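# Click a ballpoint pen's tip in, then set it down

## Task

Get the ballpoint pen's tip retracted while never letting the pen fall, then lay the pen on the table and open the gripper to release it.

## Robot and tools

Robot: two arms, left_arm and right_arm, mounted on opposite sides of a table. Each has a parallel two-finger gripper. The fingers point along the gripper's own +x axis and close along its y axis. The reported gripper position is the spot between the finger pads, 3 to 4 cm short of the fingertips. Loose objects may occasionally get a small push from outside. Never knock or place anything off the table, never drop the pen, and never let the two arms collide or press on each other (that ends the scene).

World frame: origin at the table centre, +z up, table surface at z = +0.020 m. left_arm's base is on the +y side; the arm names do not match image left or right. Each result has a state line per arm with gripper position (m), orientation quaternion (w, x, y, z) and linear and angular velocities (m/s, rad/s). Printed positions can be a little wrong, more so at long reach. Joint ranges (rad), base to gripper: waist -3.054..3.054, shoulder 0..3.142, elbow 0..2.356, wrist pitch -1.571..1.571, wrist yaw -1.571..1.571, wrist roll -3.142..3.142.

Row layout, shared by execute_actions and move: one flat list of 14 numbers, each in [-1, 1], always including both arms: left_arm dx, dy, dz, rx, ry, rz, opening, then right_arm the same seven. The first six are an offset, not a pose: expressed in that gripper's own axes and measured from the gripper's pose in the most recent result that showed it (before any such result, and for the second or later call within one reply, from where it stands when the action starts). Scale: 1.0 equals 0.6 m of translation or 180 degrees of rotation; rx, ry, rz form one rotation vector. Opening is absolute, not an offset: +1 is fully open (0.088 m), empty fingers touch near -0.80, and values lower than that change nothing. Closing fully takes at least about 0.5 s. Sending all-zero offsets is not a pause; it drags the gripper back to its reference pose. To keep an arm still, send the offset that returns it to where you want it.

execute_actions: argument actions is a list holding at most one item. An empty list just reports the state. An action item has rows (1 to 15 rows) and optional steps (1 to 15, default 15); each step lasts 1/30 s, one row per step, and the final row repeats to fill the steps. Each row is counted from the same reference pose, not from the row before. A wait item has only steps (up to 300), counted from the previous result, so your thinking time is included. Optional pictures (boolean) controls whether images come back; by default they do. A rejected call moves nothing.

move: target is one 14-number row as above; speed is the peak path speed in m/s, 0.002 to 0.5 (default 0.25), with rotation capped at twice that in rad/s. Each gripper follows a straight line toward its target and both finish together, taking 0.5 to 10 s; anything longer is cut off at 10 s. Openings are sent when the move begins. Paths ignore obstacles and the other arm, grippers can lag, wander or overshoot speed, especially with an arm near full extension. Faster contact strikes harder, and aiming beyond the contact point presses harder. The result adds a move: line with the ending (done, off_target, moving, held, fault) and any limits (paced = target clipped; held = some steps were blocked, after which the arm may jump quickly), plus each gripper's remaining distance to target.

wait: seconds, 0 to 10; the robot gets nothing new meanwhile.

zoom_image: camera (cam_head_left, cam_head_right, cam_high, cam_low, cam_left_wrist, cam_right_wrist) and region [x0, y0, x1, y1] in pixels from the top-left, no larger than 504 by 504. All images are 504x504. Calibration (intrinsics K, distortion D, T_world_to_cam) is supplied per camera and may be slightly off; wrist camera poses follow their arm.

finished_scene: scene, the number of the current scene. It ends that scene for good and reports success, so call it only once the pen is retracted, resting on the table and released. Always answer with a tool call.

Motion limits: each control step the command is clipped to within 70 mm and 16 degrees of the measured pose; after an action the arm only continues up to its last clipped pose, so verify the result and send the remainder. Friction can leave the gripper short of target or slightly tilted, and tiny moves may not happen; check and correct orientation. If position and orientation can't both be met, position wins. A 'pose unreachable' line means the clearance check altered or blocked that arm's command; HELD marks the steps affected. A 'Hand target' line shows where the controller is currently driving each gripper.

Gripping: grip_measured uses the opening scale; readings may be off by about 1 mm and read narrower by up to 0.061 when squeezing firmly. To hold something, command roughly 0.07 below grip_measured; smaller margins grip more gently. Parts thinner than about 3 mm get proportionally less force. The last value in each arm's Joint positions is the opening in metres. grip_effort_n is motor effort (negative = closing), saturating near 83 N, 'n/a' at start; it stays nonzero at rest and also reads high while fingers move or hit a stop.

Faults: contact torque reaching a joint's load limit (N m: waist 18.2, shoulder 22.5, elbow 22.4, wrist pitch 5.92, wrist yaw 5.9, wrist roll 5.54, held weight included) freezes that arm for 10 s and drops the rest of the call. Holding loads heats motors: MOTOR HOT appears from 50 °C; at 95 °C an OVER-TEMPERATURE FAULT holds the arm, and if it does not cool soon the arm loses power and goes limp. Move smoothly and avoid hard pushes, slams and slips.

Each tool is called as name([rows], argument=value, ...), one row to a line, values as JSON.

## Session

I'll start by looking at the scene.

execute_actions(actions=[])

Scene clock: 0.00 s of 3900.00 s.
left_arm: end_effector_position=(+0.1980, +0.1131, +0.1989) grip_measured=+0.999 grip_effort_n=n/a end_effector_quat_wxyz=(+0.181, +0.475, +0.000, -0.861) end_effector_velocity=(+0.002, +0.003, -0.003) end_effector_angular_velocity=(+0.026, -0.028, +0.007) | right_arm: end_effector_position=(+0.1168, -0.0716, +0.2247) grip_measured=+0.994 grip_effort_n=n/a end_effector_quat_wxyz=(+0.551, -0.331, -0.200, +0.739) end_effector_velocity=(-0.000, -0.000, +0.002) end_effector_angular_velocity=(+0.008, -0.004, +0.007)
Joint positions: left_arm=[ 0.531  2.064  1.778 -1.189  0.605  1.706  0.088] | right_arm=[-0.388  1.806  0.592  0.941 -0.038 -0.766  0.088]
Joint velocities: left_arm=[-0.002 -0.002 -0.002 -0.007 -0.037 -0.007  0.   ] | right_arm=[-0.002 -0.002 -0.002  0.007 -0.007 -0.007 -0.   ]
Heat: left arm: hottest waist 25 °C (+0.0 °C/min); right arm: hottest wrist pitch 25 °C (+0.0 °C/min).
Hand target (left_arm): +0.198, +0.113, +0.199; -0.181, -0.475, -0.000, +0.861
Hand target (right_arm): +0.117, -0.072, +0.225; +0.551, -0.331, -0.200, +0.739

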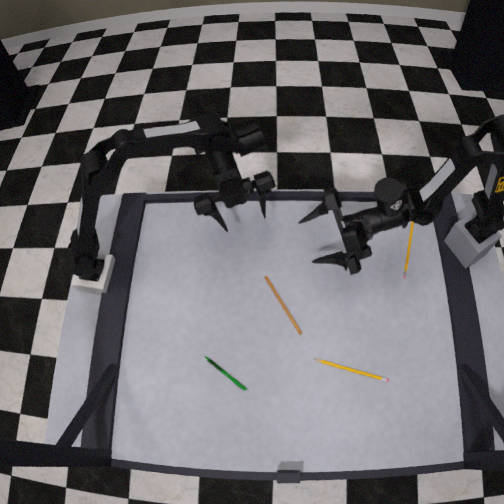

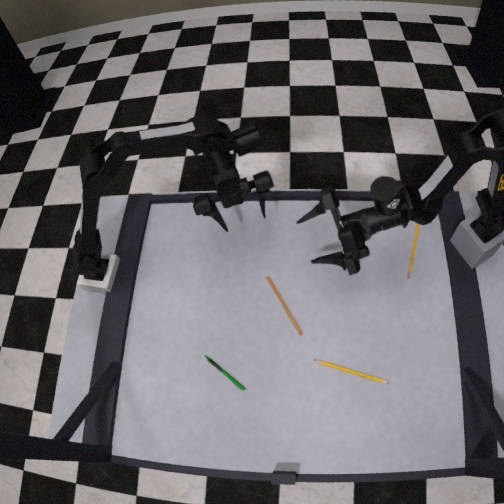

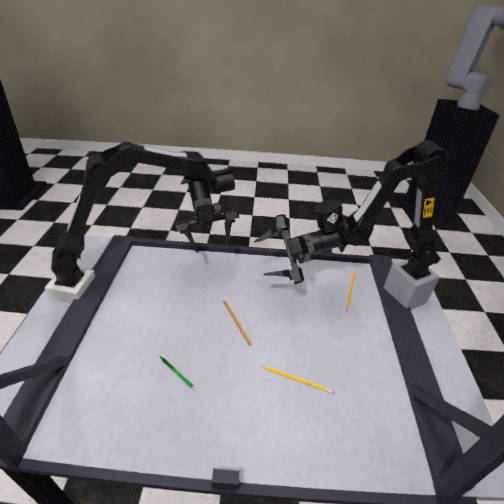

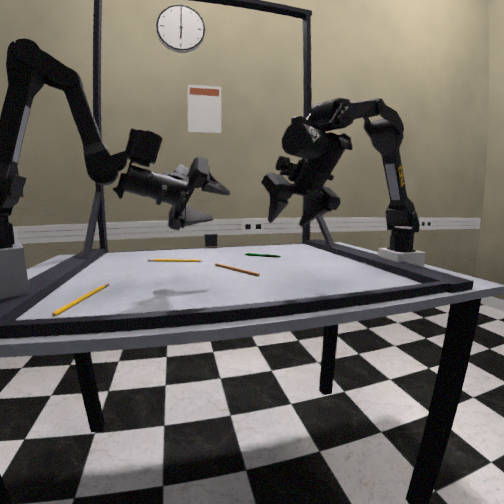

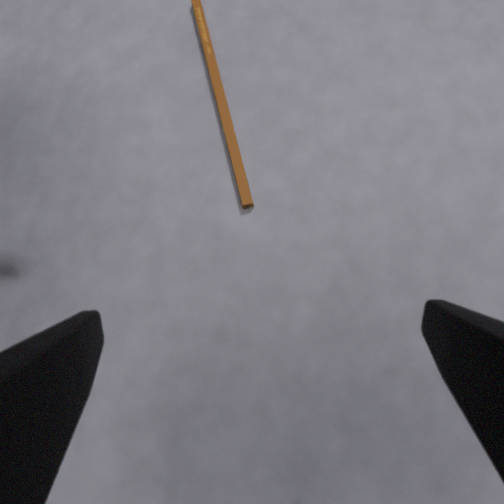

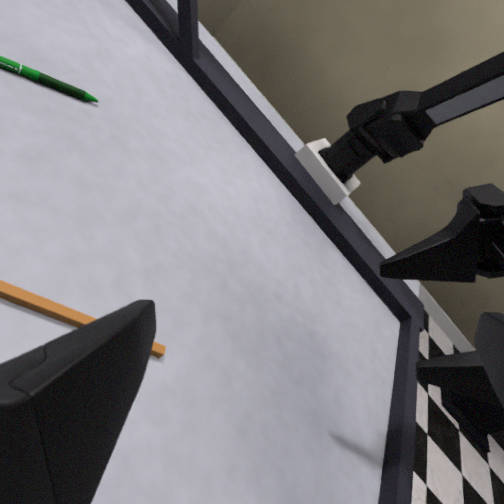

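zoom_image(camera="cam_head_left", region=[190, 340, 265, 405])

zoom_image(camera="cam_high", region=[145, 340, 210, 400])

zoom_image(camera="cam_right_wrist", region=[0, 40, 120, 120])

zoom_image(camera="cam_head_right", region=[190, 340, 265, 405])

Region (190, 340, 265, 405) of cam_head_left's 504x504 image, scaled by 6.720, with more detail than that image has; it fills the top 437 rows of this view, and the rest is white.

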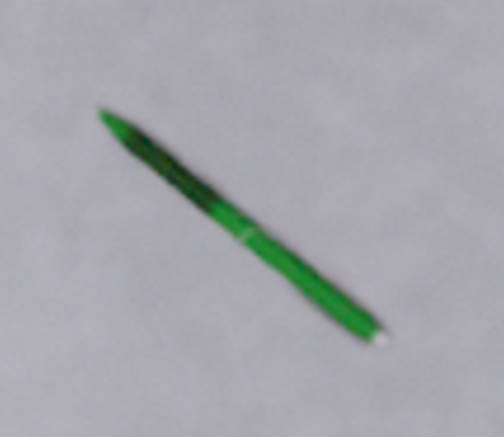

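Region (145, 340, 210, 400) of cam_high's 504x504 image, scaled by 7.754, with more detail than that image has; it fills the top 465 rows of this view, and the rest is white.

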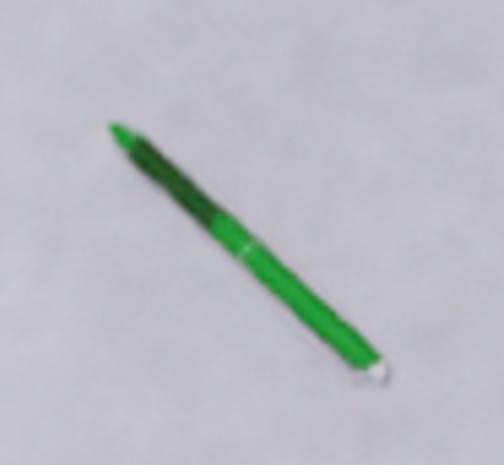

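Region (0, 40, 120, 120) of cam_right_wrist's 504x504 image, scaled by 4.200, with more detail than that image has.

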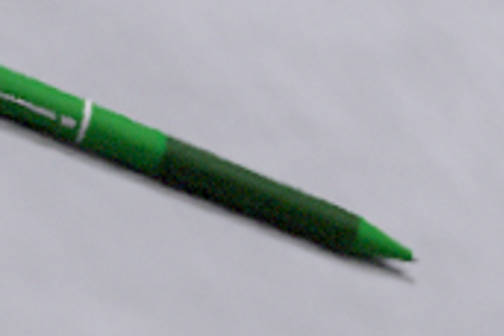

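Region (190, 340, 265, 405) of cam_head_right's 504x504 image, scaled by 6.720, with more detail than that image has; it fills the top 437 rows of this view, and the rest is white.

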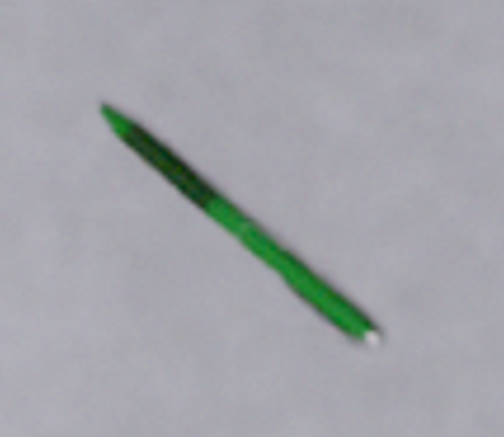

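zoom_image(camera="cam_head_left", region=[185, 150, 295, 250])

zoom_image(camera="cam_low", region=[230, 235, 300, 275])

zoom_image(camera="cam_high", region=[160, 170, 320, 300])

Region (185, 150, 295, 250) of cam_head_left's 504x504 image, scaled by 4.582, with more detail than that image has; it fills the top 458 rows of this view, and the rest is white.

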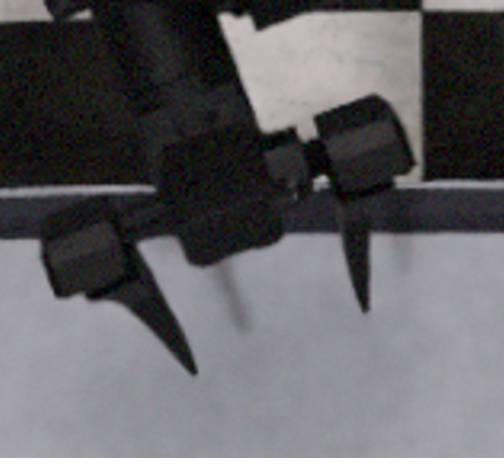

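Region (230, 235, 300, 275) of cam_low's 504x504 image, scaled by 7.200, with more detail than that image has; it fills the top 288 rows of this view, and the rest is white.

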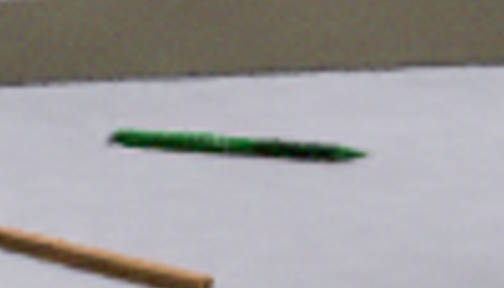

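Region (160, 170, 320, 300) of cam_high's 504x504 image, scaled by 3.150, with more detail than that image has; it fills the top 410 rows of this view, and the rest is white.

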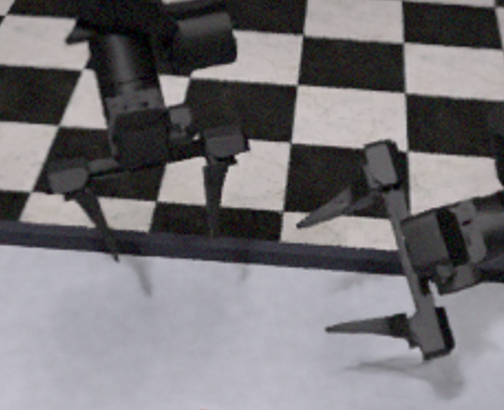

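move(target=[0.3233, -0.2699, 0.3578, 0.7233, 0.0210, -0.2463, 0.4, -0.12, 0, 0, 0, 0, 0, 1.0], speed=0.5)

Scene clock: 122.93 s of 3900.00 s.
left_arm: end_effector_position=(-0.1237, +0.1665, +0.1367) grip_measured=+0.403 grip_effort_n=-18.8 end_effector_quat_wxyz=(-0.607, +0.352, -0.618, -0.356) end_effector_velocity=(+0.002, +0.003, +0.002) end_effector_angular_velocity=(+0.011, -0.015, -0.010) | right_arm: end_effector_position=(+0.1281, -0.1378, +0.2435) grip_measured=+0.994 grip_effort_n=-3.0 end_effector_quat_wxyz=(+0.552, -0.331, -0.199, +0.739) end_effector_velocity=(-0.002, -0.003, -0.003) end_effector_angular_velocity=(-0.012, -0.003, +0.021)
Joint positions: left_arm=[-0.457  2.18   1.819 -1.2    0.013  3.11   0.059] | right_arm=[-0.396  1.485  0.356  0.856 -0.045 -0.766  0.088]
Joint velocities: left_arm=[-0.002 -0.002  0.002 -0.022 -0.007  0.007 -0.   ] | right_arm=[-0.002 -0.002 -0.007 -0.007 -0.022 -0.007 -0.   ]
Heat: left arm: hottest shoulder 40 °C (+4.0 °C/min); right arm: hottest wrist pitch 34 °C (+2.0 °C/min).
Hand target (left_arm): -0.124, +0.165, +0.133; +0.610, -0.350, +0.615, +0.356
Hand target (right_arm): +0.129, -0.140, +0.244; +0.551, -0.331, -0.200, +0.739
Off the commanded pose (left_arm): 0.007 m, 1 deg.
Off the commanded pose (right_arm): 0.002 m, 0 deg.
After step 90, 117.00 s passed at rest.
move: done
camera_calibration (this result's frames):
cam_left_wrist: T_world_to_cam=[[0.862235, -0.505696, 0.0286543, 0.190955], [-0.479824, -0.797384, 0.365988, 0.0458865], [-0.16223, -0.329317, -0.930178, 0.237679], [0, 0, 0, 1]] pos_world=[-0.104072, 0.211426, 0.198819]
cam_right_wrist: T_world_to_cam=[[0.647837, 0.335218, 0.684059, -0.186992], [0.758085, -0.372025, -0.535635, 0.0110515], [0.074932, 0.865579, -0.495135, 0.310054], [0, 0, 0, 1]] pos_world=[0.0895292, -0.201582, 0.287351]

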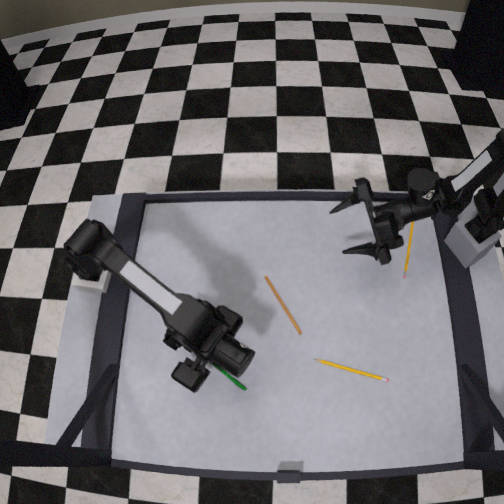

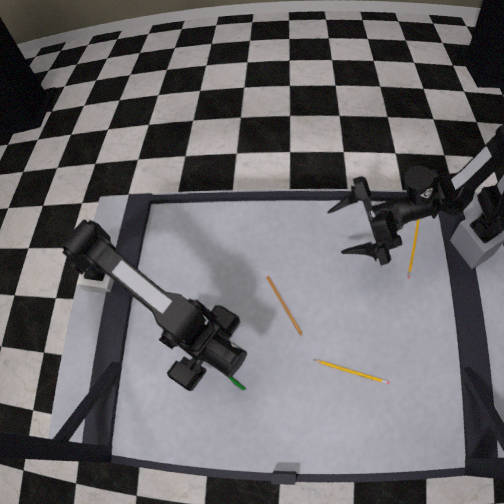

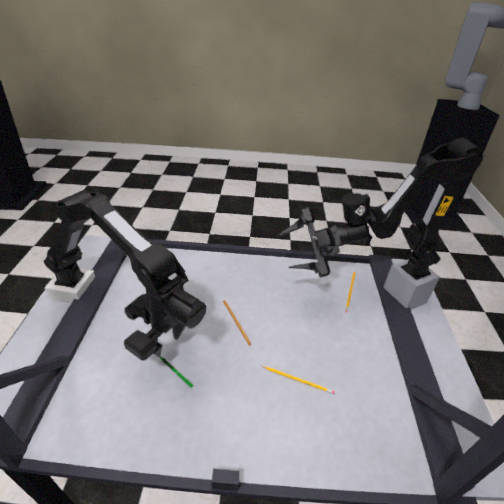

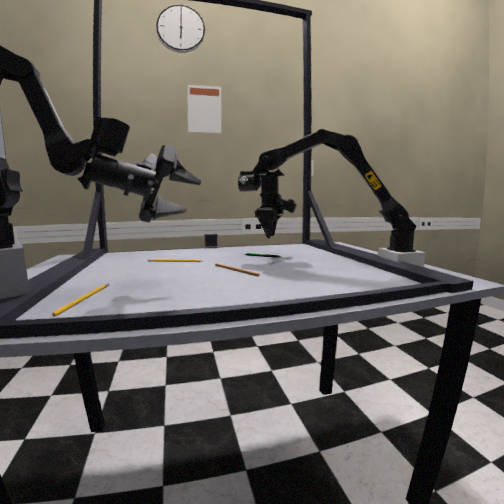

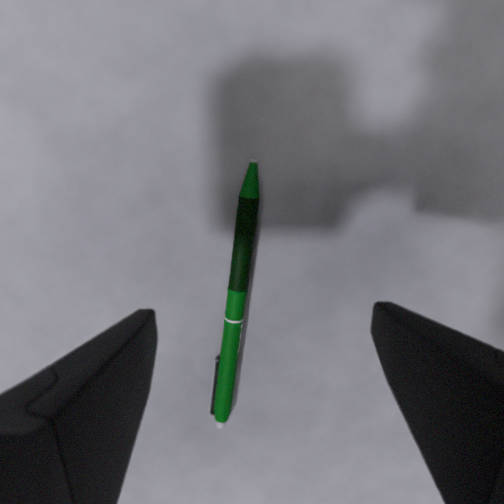

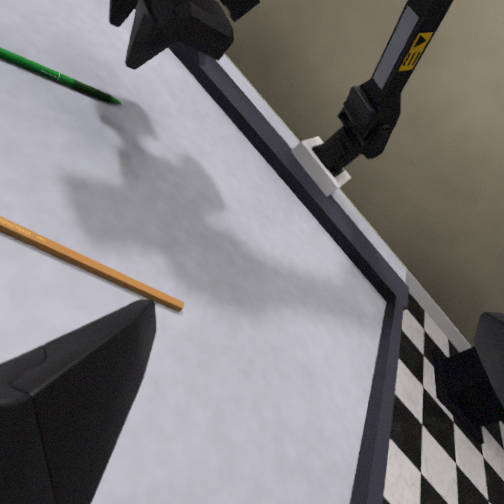

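zoom_image(camera="cam_left_wrist", region=[180, 330, 290, 440])

zoom_image(camera="cam_left_wrist", region=[200, 140, 310, 250])

Region (180, 330, 290, 440) of cam_left_wrist's 504x504 image, scaled by 4.582, with more detail than that image has.

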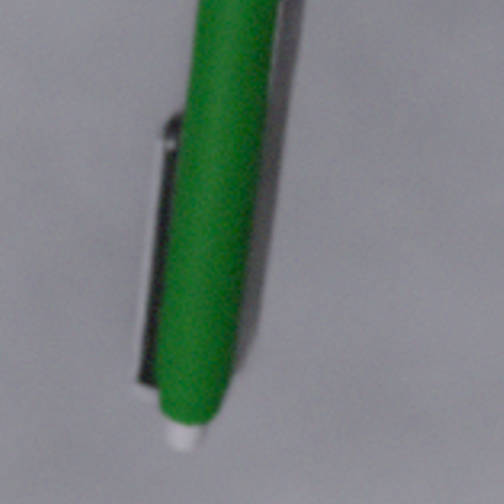

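Region (200, 140, 310, 250) of cam_left_wrist's 504x504 image, scaled by 4.582, with more detail than that image has.

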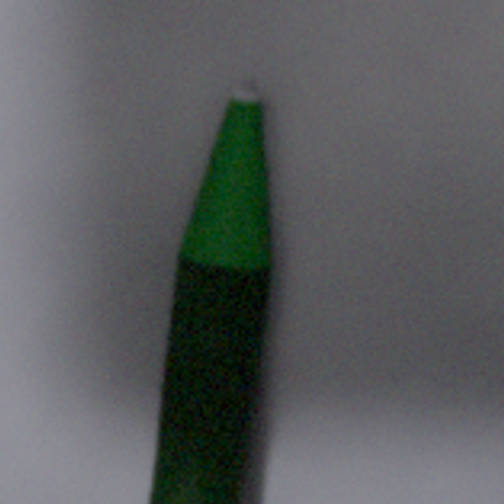

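zoom_image(camera="cam_low", region=[230, 190, 310, 270])

Region (230, 190, 310, 270) of cam_low's 504x504 image, scaled by 6.300, with more detail than that image has.

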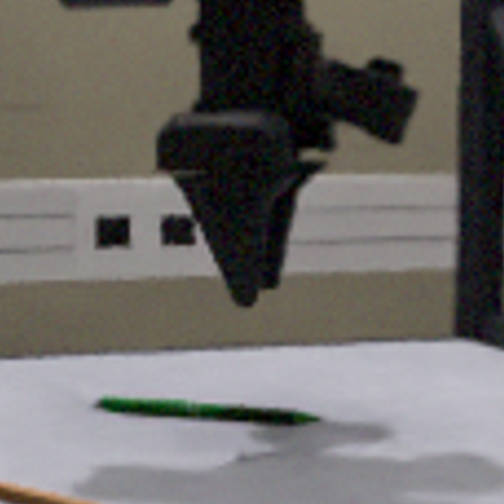

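move(target=[0.078, 0.0095, -0.0167, 0.007, -0.0034, -0.004, -0.05, 0, 0, 0, 0, 0, 0, 1.0], speed=0.15)

Scene clock: 169.17 s of 3900.00 s.
left_arm: end_effector_position=(-0.1352, +0.1585, +0.0964) grip_measured=-0.047 grip_effort_n=-18.8 end_effector_quat_wxyz=(-0.610, +0.350, -0.620, -0.347) end_effector_velocity=(+0.001, -0.002, +0.000) end_effector_angular_velocity=(-0.018, -0.014, +0.020) | right_arm: end_effector_position=(+0.1281, -0.1378, +0.2436) grip_measured=+0.994 grip_effort_n=-3.0 end_effector_quat_wxyz=(+0.552, -0.331, -0.199, +0.739) end_effector_velocity=(-0.000, -0.000, -0.000) end_effector_angular_velocity=(+0.003, -0.005, +0.007)
Joint positions: left_arm=[-0.473  2.26   1.788 -1.085  0.003  3.112  0.037] | right_arm=[-0.396  1.485  0.356  0.856 -0.045 -0.766  0.088]
Joint velocities: left_arm=[-0.002 -0.002 -0.002  0.007 -0.022 -0.022 -0.   ] | right_arm=[-0.002  0.002 -0.002  0.007 -0.007 -0.007 -0.   ]
Heat: left arm: hottest shoulder 40 °C (+0.0 °C/min); right arm: hottest wrist pitch 34 °C (+0.0 °C/min).
Hand target (left_arm): -0.134, +0.160, +0.090; +0.616, -0.347, +0.616, +0.348
Hand target (right_arm): +0.128, -0.138, +0.244; +0.552, -0.331, -0.199, +0.739
Off the commanded pose (left_arm): 0.007 m, 1 deg.
Off the commanded pose (right_arm): 0.000 m, 0 deg.
After step 90, 42.43 s passed at rest.
move: done
camera_calibration (this result's frames):
cam_left_wrist: T_world_to_cam=[[0.853098, -0.520357, 0.0381068, 0.198136], [-0.495773, -0.785698, 0.369984, 0.0443563], [-0.162583, -0.334524, -0.928256, 0.196357], [0, 0, 0, 1]] pos_world=[-0.115114, 0.203639, 0.158309]
cam_right_wrist: T_world_to_cam=[[0.647871, 0.33496, 0.684153, -0.187144], [0.758058, -0.371822, -0.535814, 0.0111958], [0.0749069, 0.865766, -0.494812, 0.310072], [0, 0, 0, 1]] pos_world=[0.0895318, -0.201601, 0.287461]

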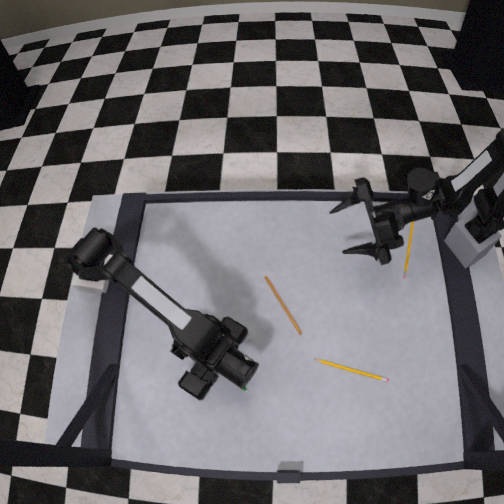

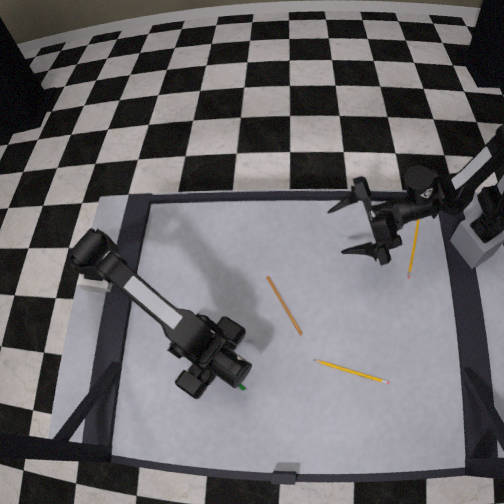

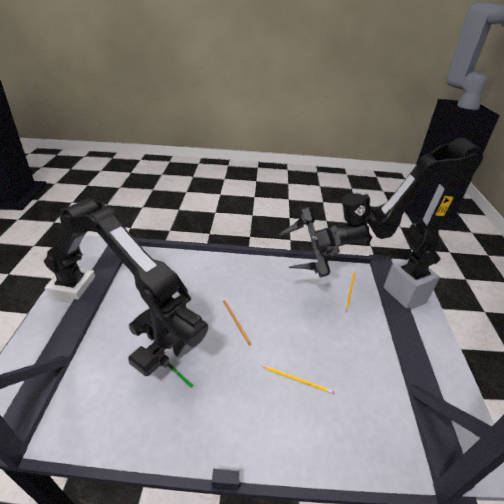

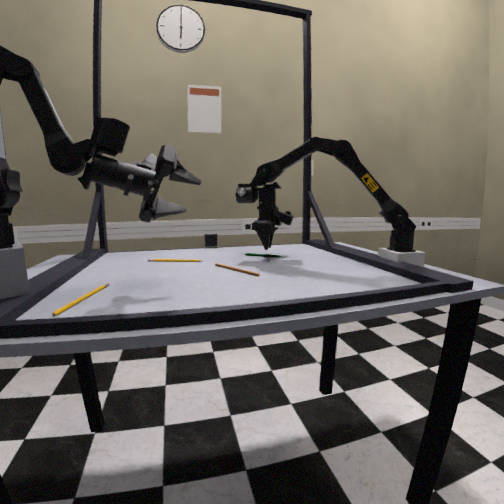

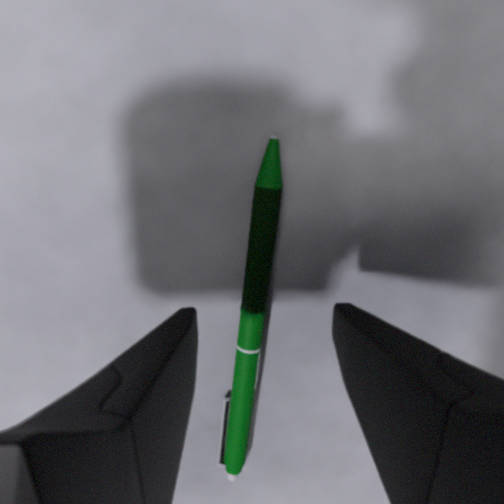

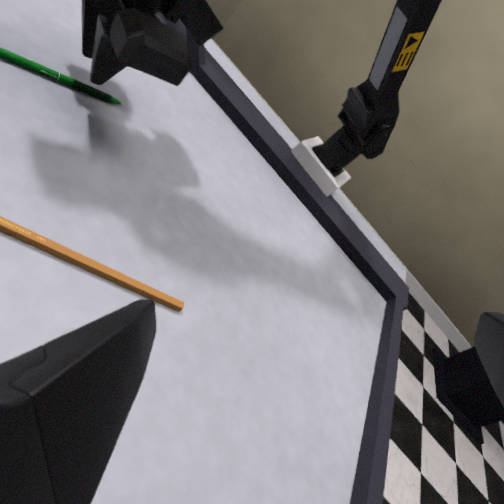

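zoom_image(camera="cam_low", region=[235, 210, 295, 270])

zoom_image(camera="cam_left_wrist", region=[160, 220, 380, 400])

Region (235, 210, 295, 270) of cam_low's 504x504 image, scaled by 8.400, with more detail than that image has.

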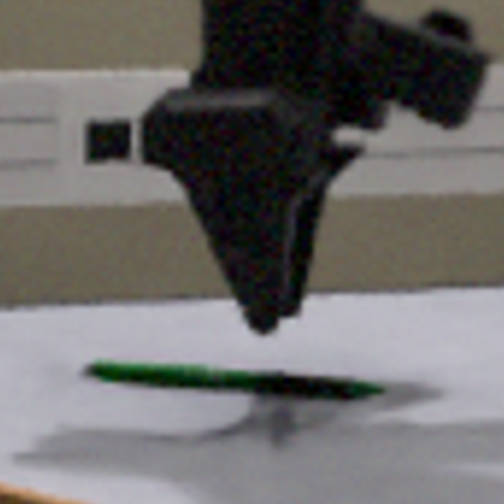

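Region (160, 220, 380, 400) of cam_left_wrist's 504x504 image, scaled by 2.291, with more detail than that image has; it fills the top 412 rows of this view, and the rest is white.

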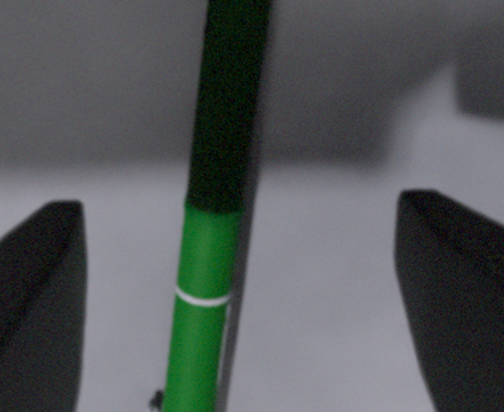

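move(target=[0.052, 0.002, 0.0, 0.006, -0.0046, -0.001, -0.25, 0, 0, 0, 0, 0, 0, 1.0], speed=0.06)

Scene clock: 192.10 s of 3900.00 s.
left_arm: end_effector_position=(-0.1378, +0.1558, +0.0728) grip_measured=-0.247 grip_effort_n=-18.8 end_effector_quat_wxyz=(-0.611, +0.346, -0.624, -0.342) end_effector_velocity=(+0.001, +0.001, +0.002) end_effector_angular_velocity=(-0.002, -0.008, -0.010) | right_arm: end_effector_position=(+0.1281, -0.1378, +0.2436) grip_measured=+0.994 grip_effort_n=-3.0 end_effector_quat_wxyz=(+0.552, -0.331, -0.199, +0.739) end_effector_velocity=(+0.002, +0.000, +0.001) end_effector_angular_velocity=(+0.008, -0.004, +0.002)
Joint positions: left_arm=[-0.475  2.297  1.755 -1.01   0.003  3.124  0.027] | right_arm=[-0.396  1.485  0.356  0.856 -0.045 -0.766  0.088]
Joint velocities: left_arm=[-0.002 -0.007 -0.002 -0.007 -0.007  0.007 -0.   ] | right_arm=[-0.007 -0.002 -0.002  0.007 -0.007 -0.007 -0.   ]
Heat: left arm: hottest shoulder 41 °C (+1.0 °C/min); right arm: hottest wrist pitch 35 °C (+1.0 °C/min).
Hand target (left_arm): -0.137, +0.159, +0.065; +0.619, -0.342, +0.619, +0.343
Hand target (right_arm): +0.128, -0.138, +0.244; +0.552, -0.331, -0.199, +0.739
Off the commanded pose (left_arm): 0.008 m, 1 deg.
Off the commanded pose (right_arm): 0.000 m, 0 deg.
After step 90, 19.07 s passed at rest.
move: done
camera_calibration (this result's frames):
cam_left_wrist: T_world_to_cam=[[0.845743, -0.532191, 0.0386222, 0.200693], [-0.506128, -0.777188, 0.373916, 0.0466423], [-0.168978, -0.335785, -0.926658, 0.172262], [0, 0, 0, 1]] pos_world=[-0.117019, 0.2009, 0.134436]
cam_right_wrist: T_world_to_cam=[[0.647871, 0.33496, 0.684153, -0.187144], [0.758058, -0.371822, -0.535814, 0.0111958], [0.0749069, 0.865766, -0.494812, 0.310072], [0, 0, 0, 1]] pos_world=[0.0895318, -0.201601, 0.287461]

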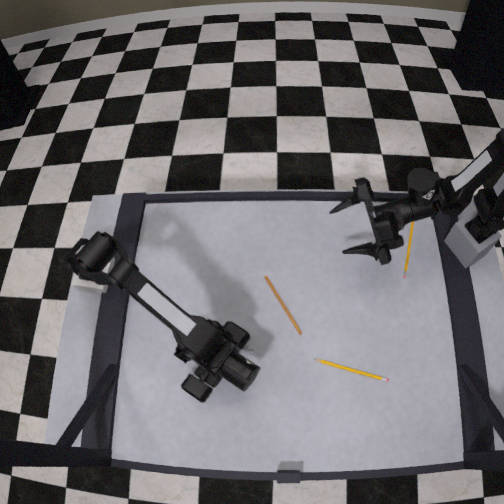

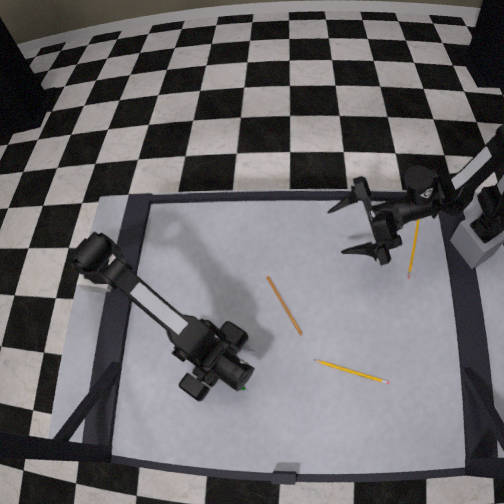

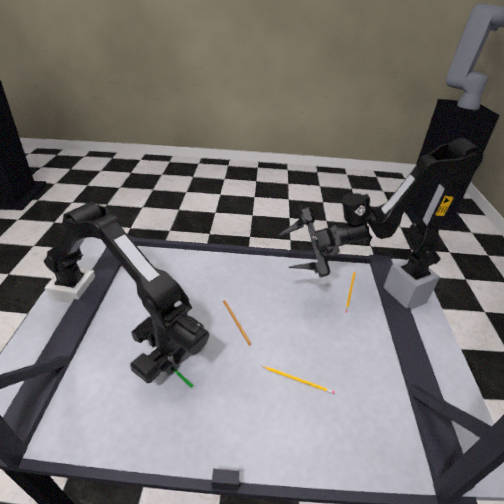

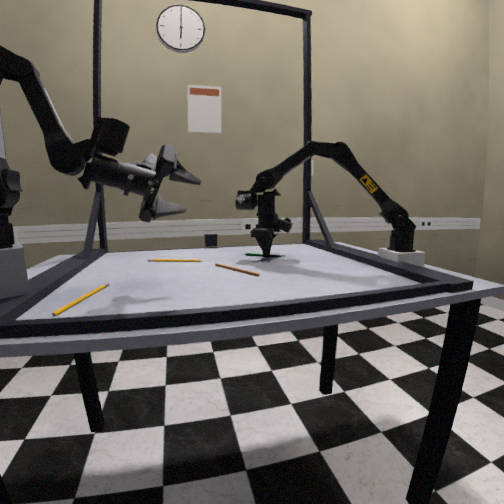

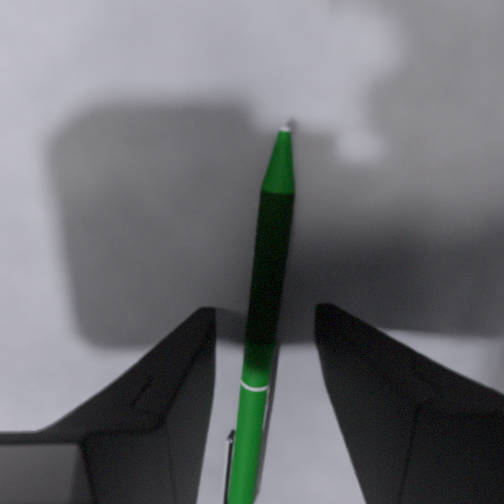

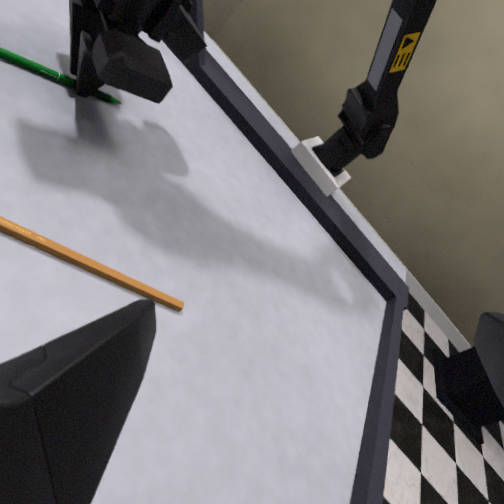

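zoom_image(camera="cam_low", region=[240, 225, 290, 270])

zoom_image(camera="cam_right_wrist", region=[40, 50, 140, 130])

Region (240, 225, 290, 270) of cam_low's 504x504 image, scaled by 10.080, with more detail than that image has; it fills the top 454 rows of this view, and the rest is white.

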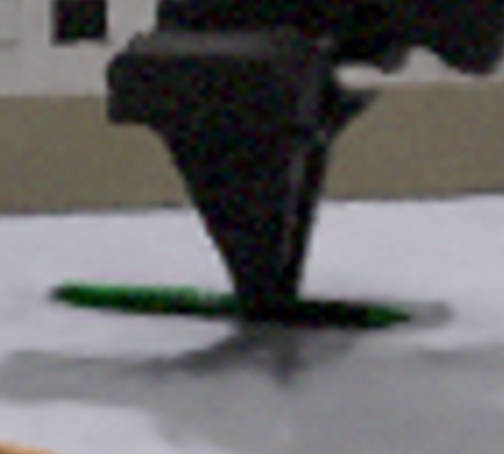

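Region (40, 50, 140, 130) of cam_right_wrist's 504x504 image, scaled by 5.040, with more detail than that image has; it fills the top 403 rows of this view, and the rest is white.

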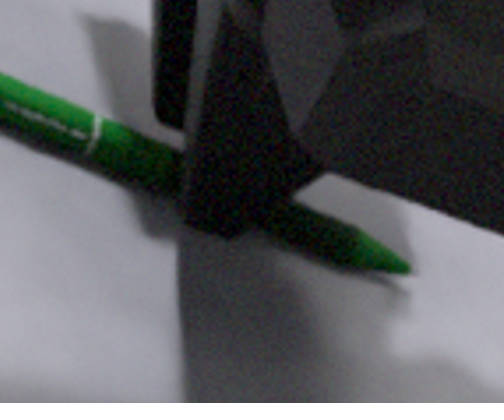

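move(target=[0.0195, 0.0025, 0.006, 0.0018, -0.0062, -0.0009, -0.35, 0, 0, 0, 0, 0, 0, 1.0], speed=0.03)

Scene clock: 203.63 s of 3900.00 s.
left_arm: end_effector_position=(-0.1388, +0.1561, +0.0695) grip_measured=-0.347 grip_effort_n=-18.8 end_effector_quat_wxyz=(-0.611, +0.346, -0.625, -0.341) end_effector_velocity=(-0.004, -0.003, +0.003) end_effector_angular_velocity=(-0.026, +0.009, +0.015) | right_arm: end_effector_position=(+0.1281, -0.1378, +0.2436) grip_measured=+0.994 grip_effort_n=-3.0 end_effector_quat_wxyz=(+0.552, -0.331, -0.199, +0.739) end_effector_velocity=(-0.000, -0.001, -0.002) end_effector_angular_velocity=(-0.006, -0.006, +0.007)
Joint positions: left_arm=[-0.478  2.301  1.748 -0.998  0.003  3.124  0.022] | right_arm=[-0.396  1.485  0.356  0.856 -0.045 -0.766  0.088]
Joint velocities: left_arm=[-0.007 -0.007 -0.002  0.022 -0.007 -0.022 -0.   ] | right_arm=[-0.002 -0.002 -0.002 -0.007 -0.007 -0.007 -0.   ]
Heat: left arm: hottest shoulder 41 °C (+1.0 °C/min); right arm: hottest wrist pitch 35 °C (+1.0 °C/min).
Hand target (left_arm): -0.137, +0.160, +0.061; +0.619, -0.342, +0.618, +0.343
Hand target (right_arm): +0.128, -0.138, +0.244; +0.552, -0.331, -0.199, +0.739
Off the commanded pose (left_arm): 0.009 m, 1 deg.
Off the commanded pose (right_arm): 0.000 m, 0 deg.
After step 90, 7.77 s passed at rest.
move: off_target (left_arm)
camera_calibration (this result's frames):
cam_left_wrist: T_world_to_cam=[[0.844554, -0.534076, 0.0386071, 0.201961], [-0.507595, -0.775547, 0.375331, 0.0469956], [-0.170514, -0.336584, -0.926086, 0.168989], [0, 0, 0, 1]] pos_world=[-0.117898, 0.201189, 0.131062]
cam_right_wrist: T_world_to_cam=[[0.647871, 0.33496, 0.684153, -0.187144], [0.758058, -0.371822, -0.535814, 0.0111958], [0.0749069, 0.865766, -0.494812, 0.310072], [0, 0, 0, 1]] pos_world=[0.0895318, -0.201601, 0.287461]

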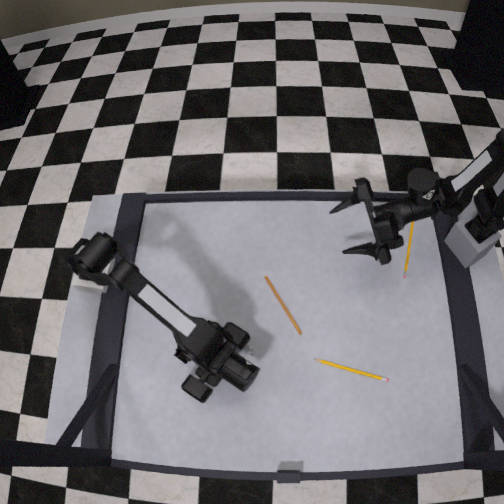

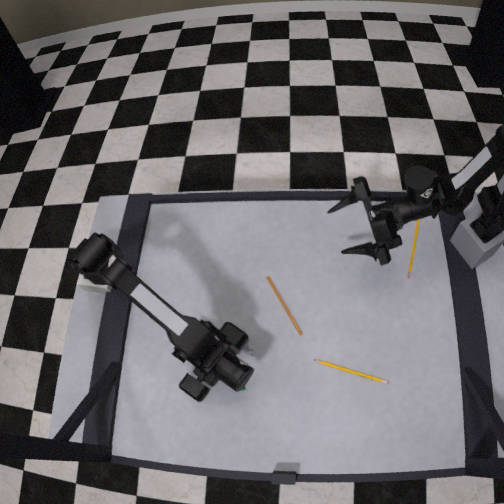

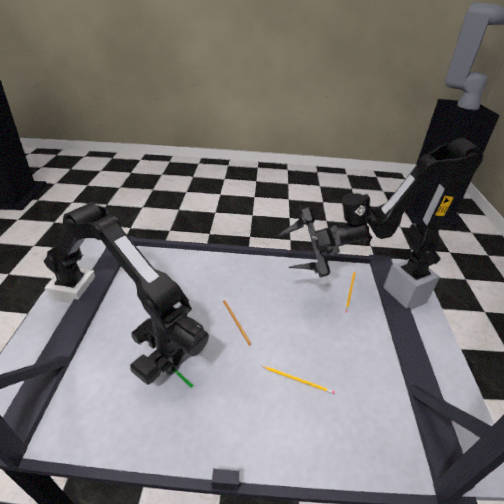

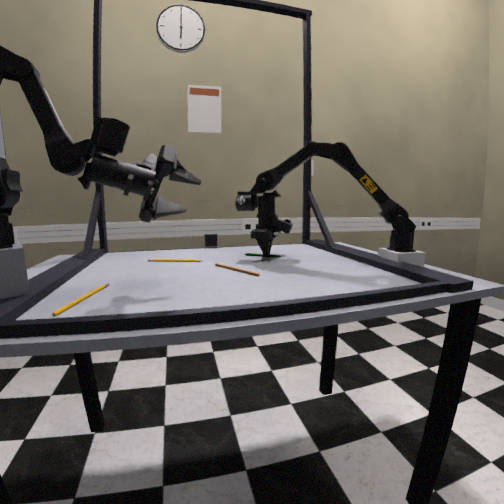

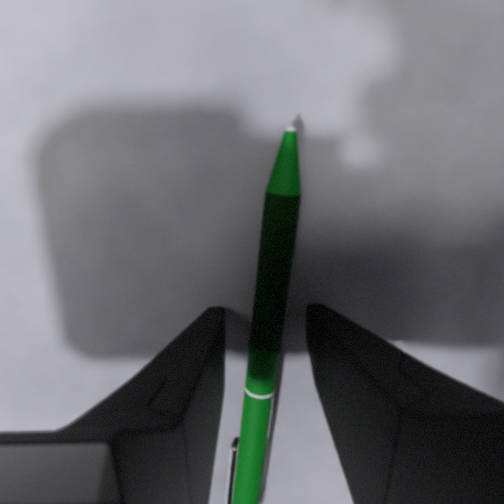

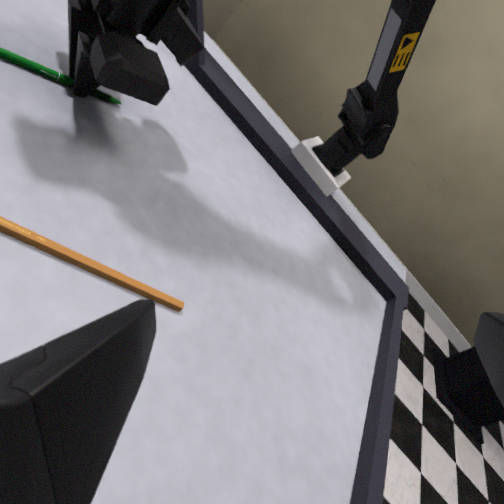

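zoom_image(camera="cam_left_wrist", region=[190, 270, 350, 400])

zoom_image(camera="cam_right_wrist", region=[50, 55, 130, 120])

Region (190, 270, 350, 400) of cam_left_wrist's 504x504 image, scaled by 3.150, with more detail than that image has; it fills the top 410 rows of this view, and the rest is white.

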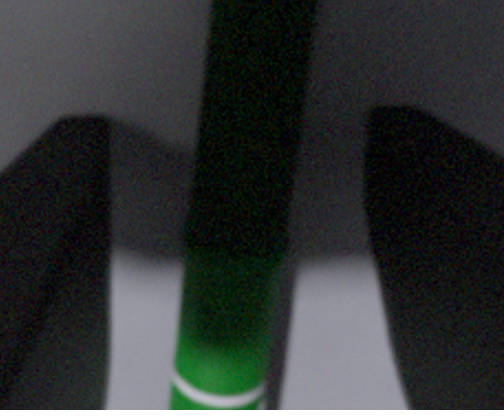

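Region (50, 55, 130, 120) of cam_right_wrist's 504x504 image, scaled by 6.300, with more detail than that image has; it fills the top 410 rows of this view, and the rest is white.

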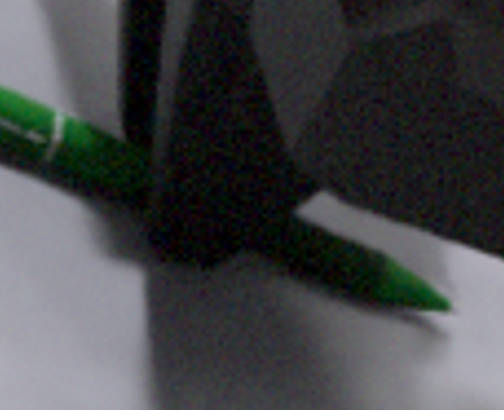

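execute_actions([
  {"rows": [[0.0155,0.001,0.007,0.001,-0.0067,-0.001,-0.40,0,0,0,0,0,0,1],[0.0155,0.001,0.007,0.001,-0.0067,-0.001,-0.44,0,0,0,0,0,0,1],[0.0155,0.001,0.007,0.001,-0.0067,-0.001,-0.48,0,0,0,0,0,0,1],[0.0155,0.001,0.007,0.001,-0.0067,-0.001,-0.52,0,0,0,0,0,0,1],[0.0155,0.001,0.007,0.001,-0.0067,-0.001,-0.55,0,0,0,0,0,0,1],[0.0155,0.001,0.007,0.001,-0.0067,-0.001,-0.57,0,0,0,0,0,0,1],[0.0155,0.001,0.007,0.001,-0.0067,-0.001,-0.59,0,0,0,0,0,0,1],[0.0155,0.001,0.007,0.001,-0.0067,-0.001,-0.61,0,0,0,0,0,0,1],[0.0155,0.001,0.007,0.001,-0.0067,-0.001,-0.63,0,0,0,0,0,0,1],[0.0155,0.001,0.007,0.001,-0.0067,-0.001,-0.65,0,0,0,0,0,0,1],[0.0155,0.001,0.007,0.001,-0.0067,-0.001,-0.67,0,0,0,0,0,0,1],[0.0155,0.001,0.007,0.001,-0.0067,-0.001,-0.69,0,0,0,0,0,0,1],[0.0155,0.001,0.007,0.001,-0.0067,-0.001,-0.71,0,0,0,0,0,0,1],[0.0155,0.001,0.007,0.001,-0.0067,-0.001,-0.73,0,0,0,0,0,0,1],[0.0155,0.001,0.007,0.001,-0.0067,-0.001,-0.75,0,0,0,0,0,0,1]], "steps": 15},
])

Scene clock: 218.13 s of 3900.00 s.
left_arm: end_effector_position=(-0.1387, +0.1561, +0.0686) grip_measured=-0.690 grip_effort_n=-83.0 end_effector_quat_wxyz=(-0.611, +0.346, -0.625, -0.341) end_effector_velocity=(+0.000, +0.001, +0.002) end_effector_angular_velocity=(-0.002, -0.007, +0.005) | right_arm: end_effector_position=(+0.1281, -0.1378, +0.2436) grip_measured=+0.994 grip_effort_n=-3.0 end_effector_quat_wxyz=(+0.552, -0.331, -0.199, +0.739) end_effector_velocity=(-0.000, -0.001, -0.003) end_effector_angular_velocity=(-0.011, -0.007, +0.007)
Joint positions: left_arm=[-0.478  2.301  1.745 -0.993  0.003  3.124  0.005] | right_arm=[-0.396  1.485  0.356  0.856 -0.045 -0.766  0.088]
Joint velocities: left_arm=[-0.002 -0.002  0.002 -0.007 -0.007 -0.007 -0.024] | right_arm=[-0.002  0.002 -0.002 -0.007 -0.007 -0.007 -0.   ]
Heat: left arm: hottest shoulder 42 °C (+2.0 °C/min); right arm: hottest wrist pitch 36 °C (+2.0 °C/min).
Hand target (left_arm): -0.137, +0.160, +0.060; +0.619, -0.342, +0.618, +0.343
Hand target (right_arm): +0.128, -0.138, +0.244; +0.552, -0.331, -0.199, +0.739
Off the commanded pose (left_arm): 0.009 m, 1 deg.
Off the commanded pose (right_arm): 0.000 m, 0 deg.
Steps of this call (steps 1 to 90: nothing new was sent; then 11.00 s passed at rest; steps 91 to 105: all 15 steps of this action). Readings (end_effector_position):
91: left_arm (-0.1389, +0.1560, +0.0694) | right_arm (+0.1281, -0.1378, +0.2436)
92: left_arm (-0.1389, +0.1559, +0.0692) | right_arm (+0.1281, -0.1378, +0.2436)
94: left_arm (-0.1389, +0.1560, +0.0689) | right_arm (+0.1281, -0.1378, +0.2436)
98: left_arm (-0.1388, +0.1562, +0.0686) | right_arm (+0.1281, -0.1378, +0.2436)
105: the state above
camera_calibration (this result's frames):
cam_left_wrist: T_world_to_cam=[[0.844562, -0.534037, 0.0389807, 0.201904], [-0.507554, -0.775233, 0.376036, 0.0473061], [-0.170598, -0.337371, -0.925785, 0.168356], [0, 0, 0, 1]] pos_world=[-0.117789, 0.201296, 0.130202]
cam_right_wrist: T_world_to_cam=[[0.647871, 0.33496, 0.684153, -0.187144], [0.758058, -0.371822, -0.535814, 0.0111958], [0.0749069, 0.865766, -0.494812, 0.310072], [0, 0, 0, 1]] pos_world=[0.0895318, -0.201601, 0.287461]

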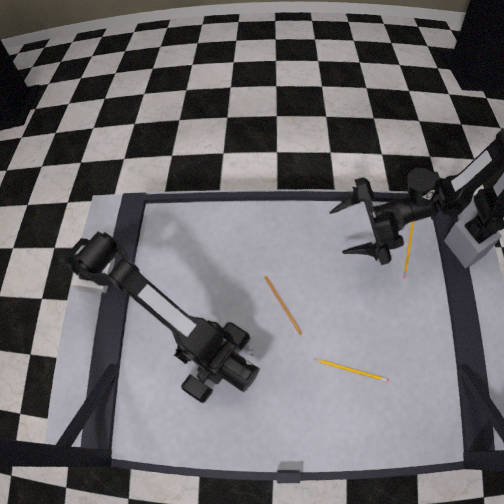

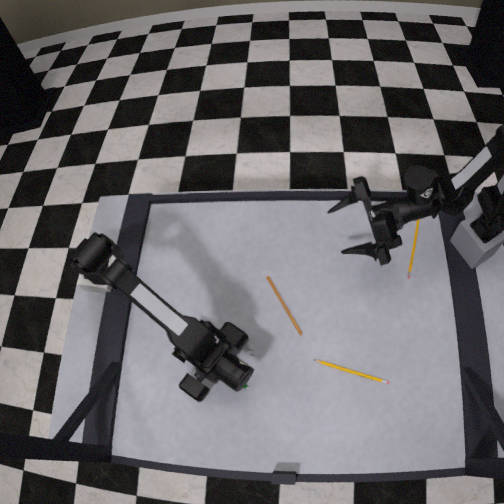

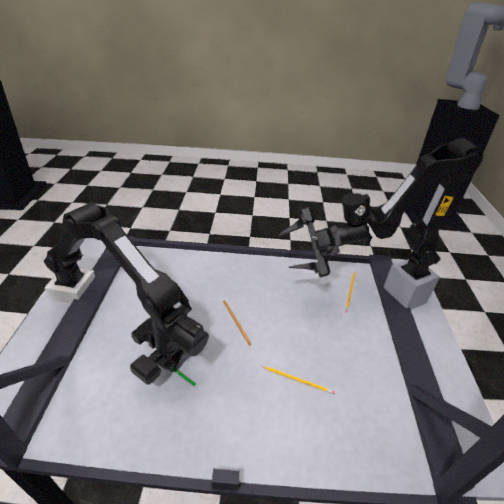

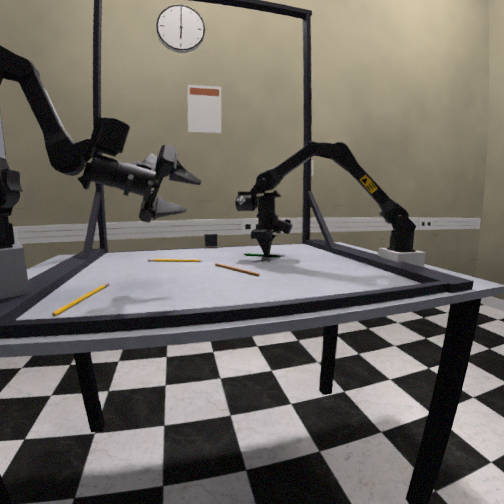

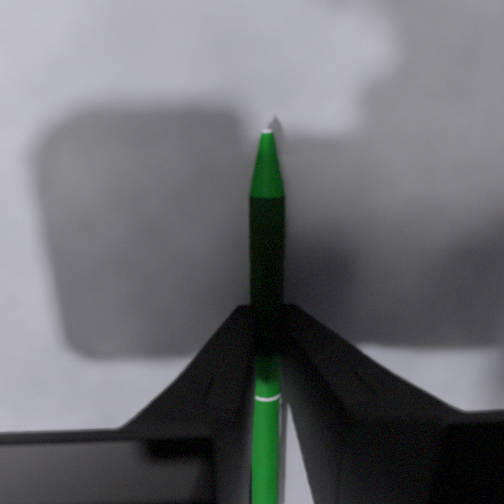

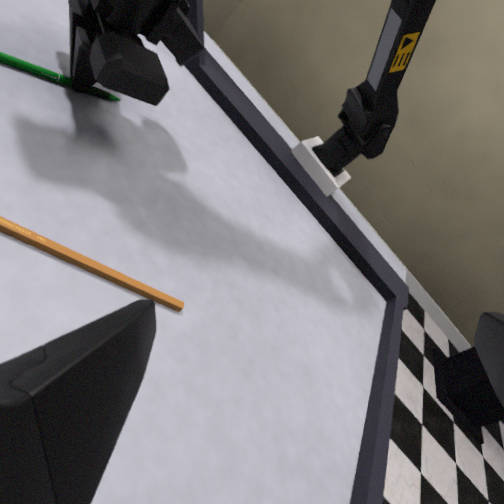

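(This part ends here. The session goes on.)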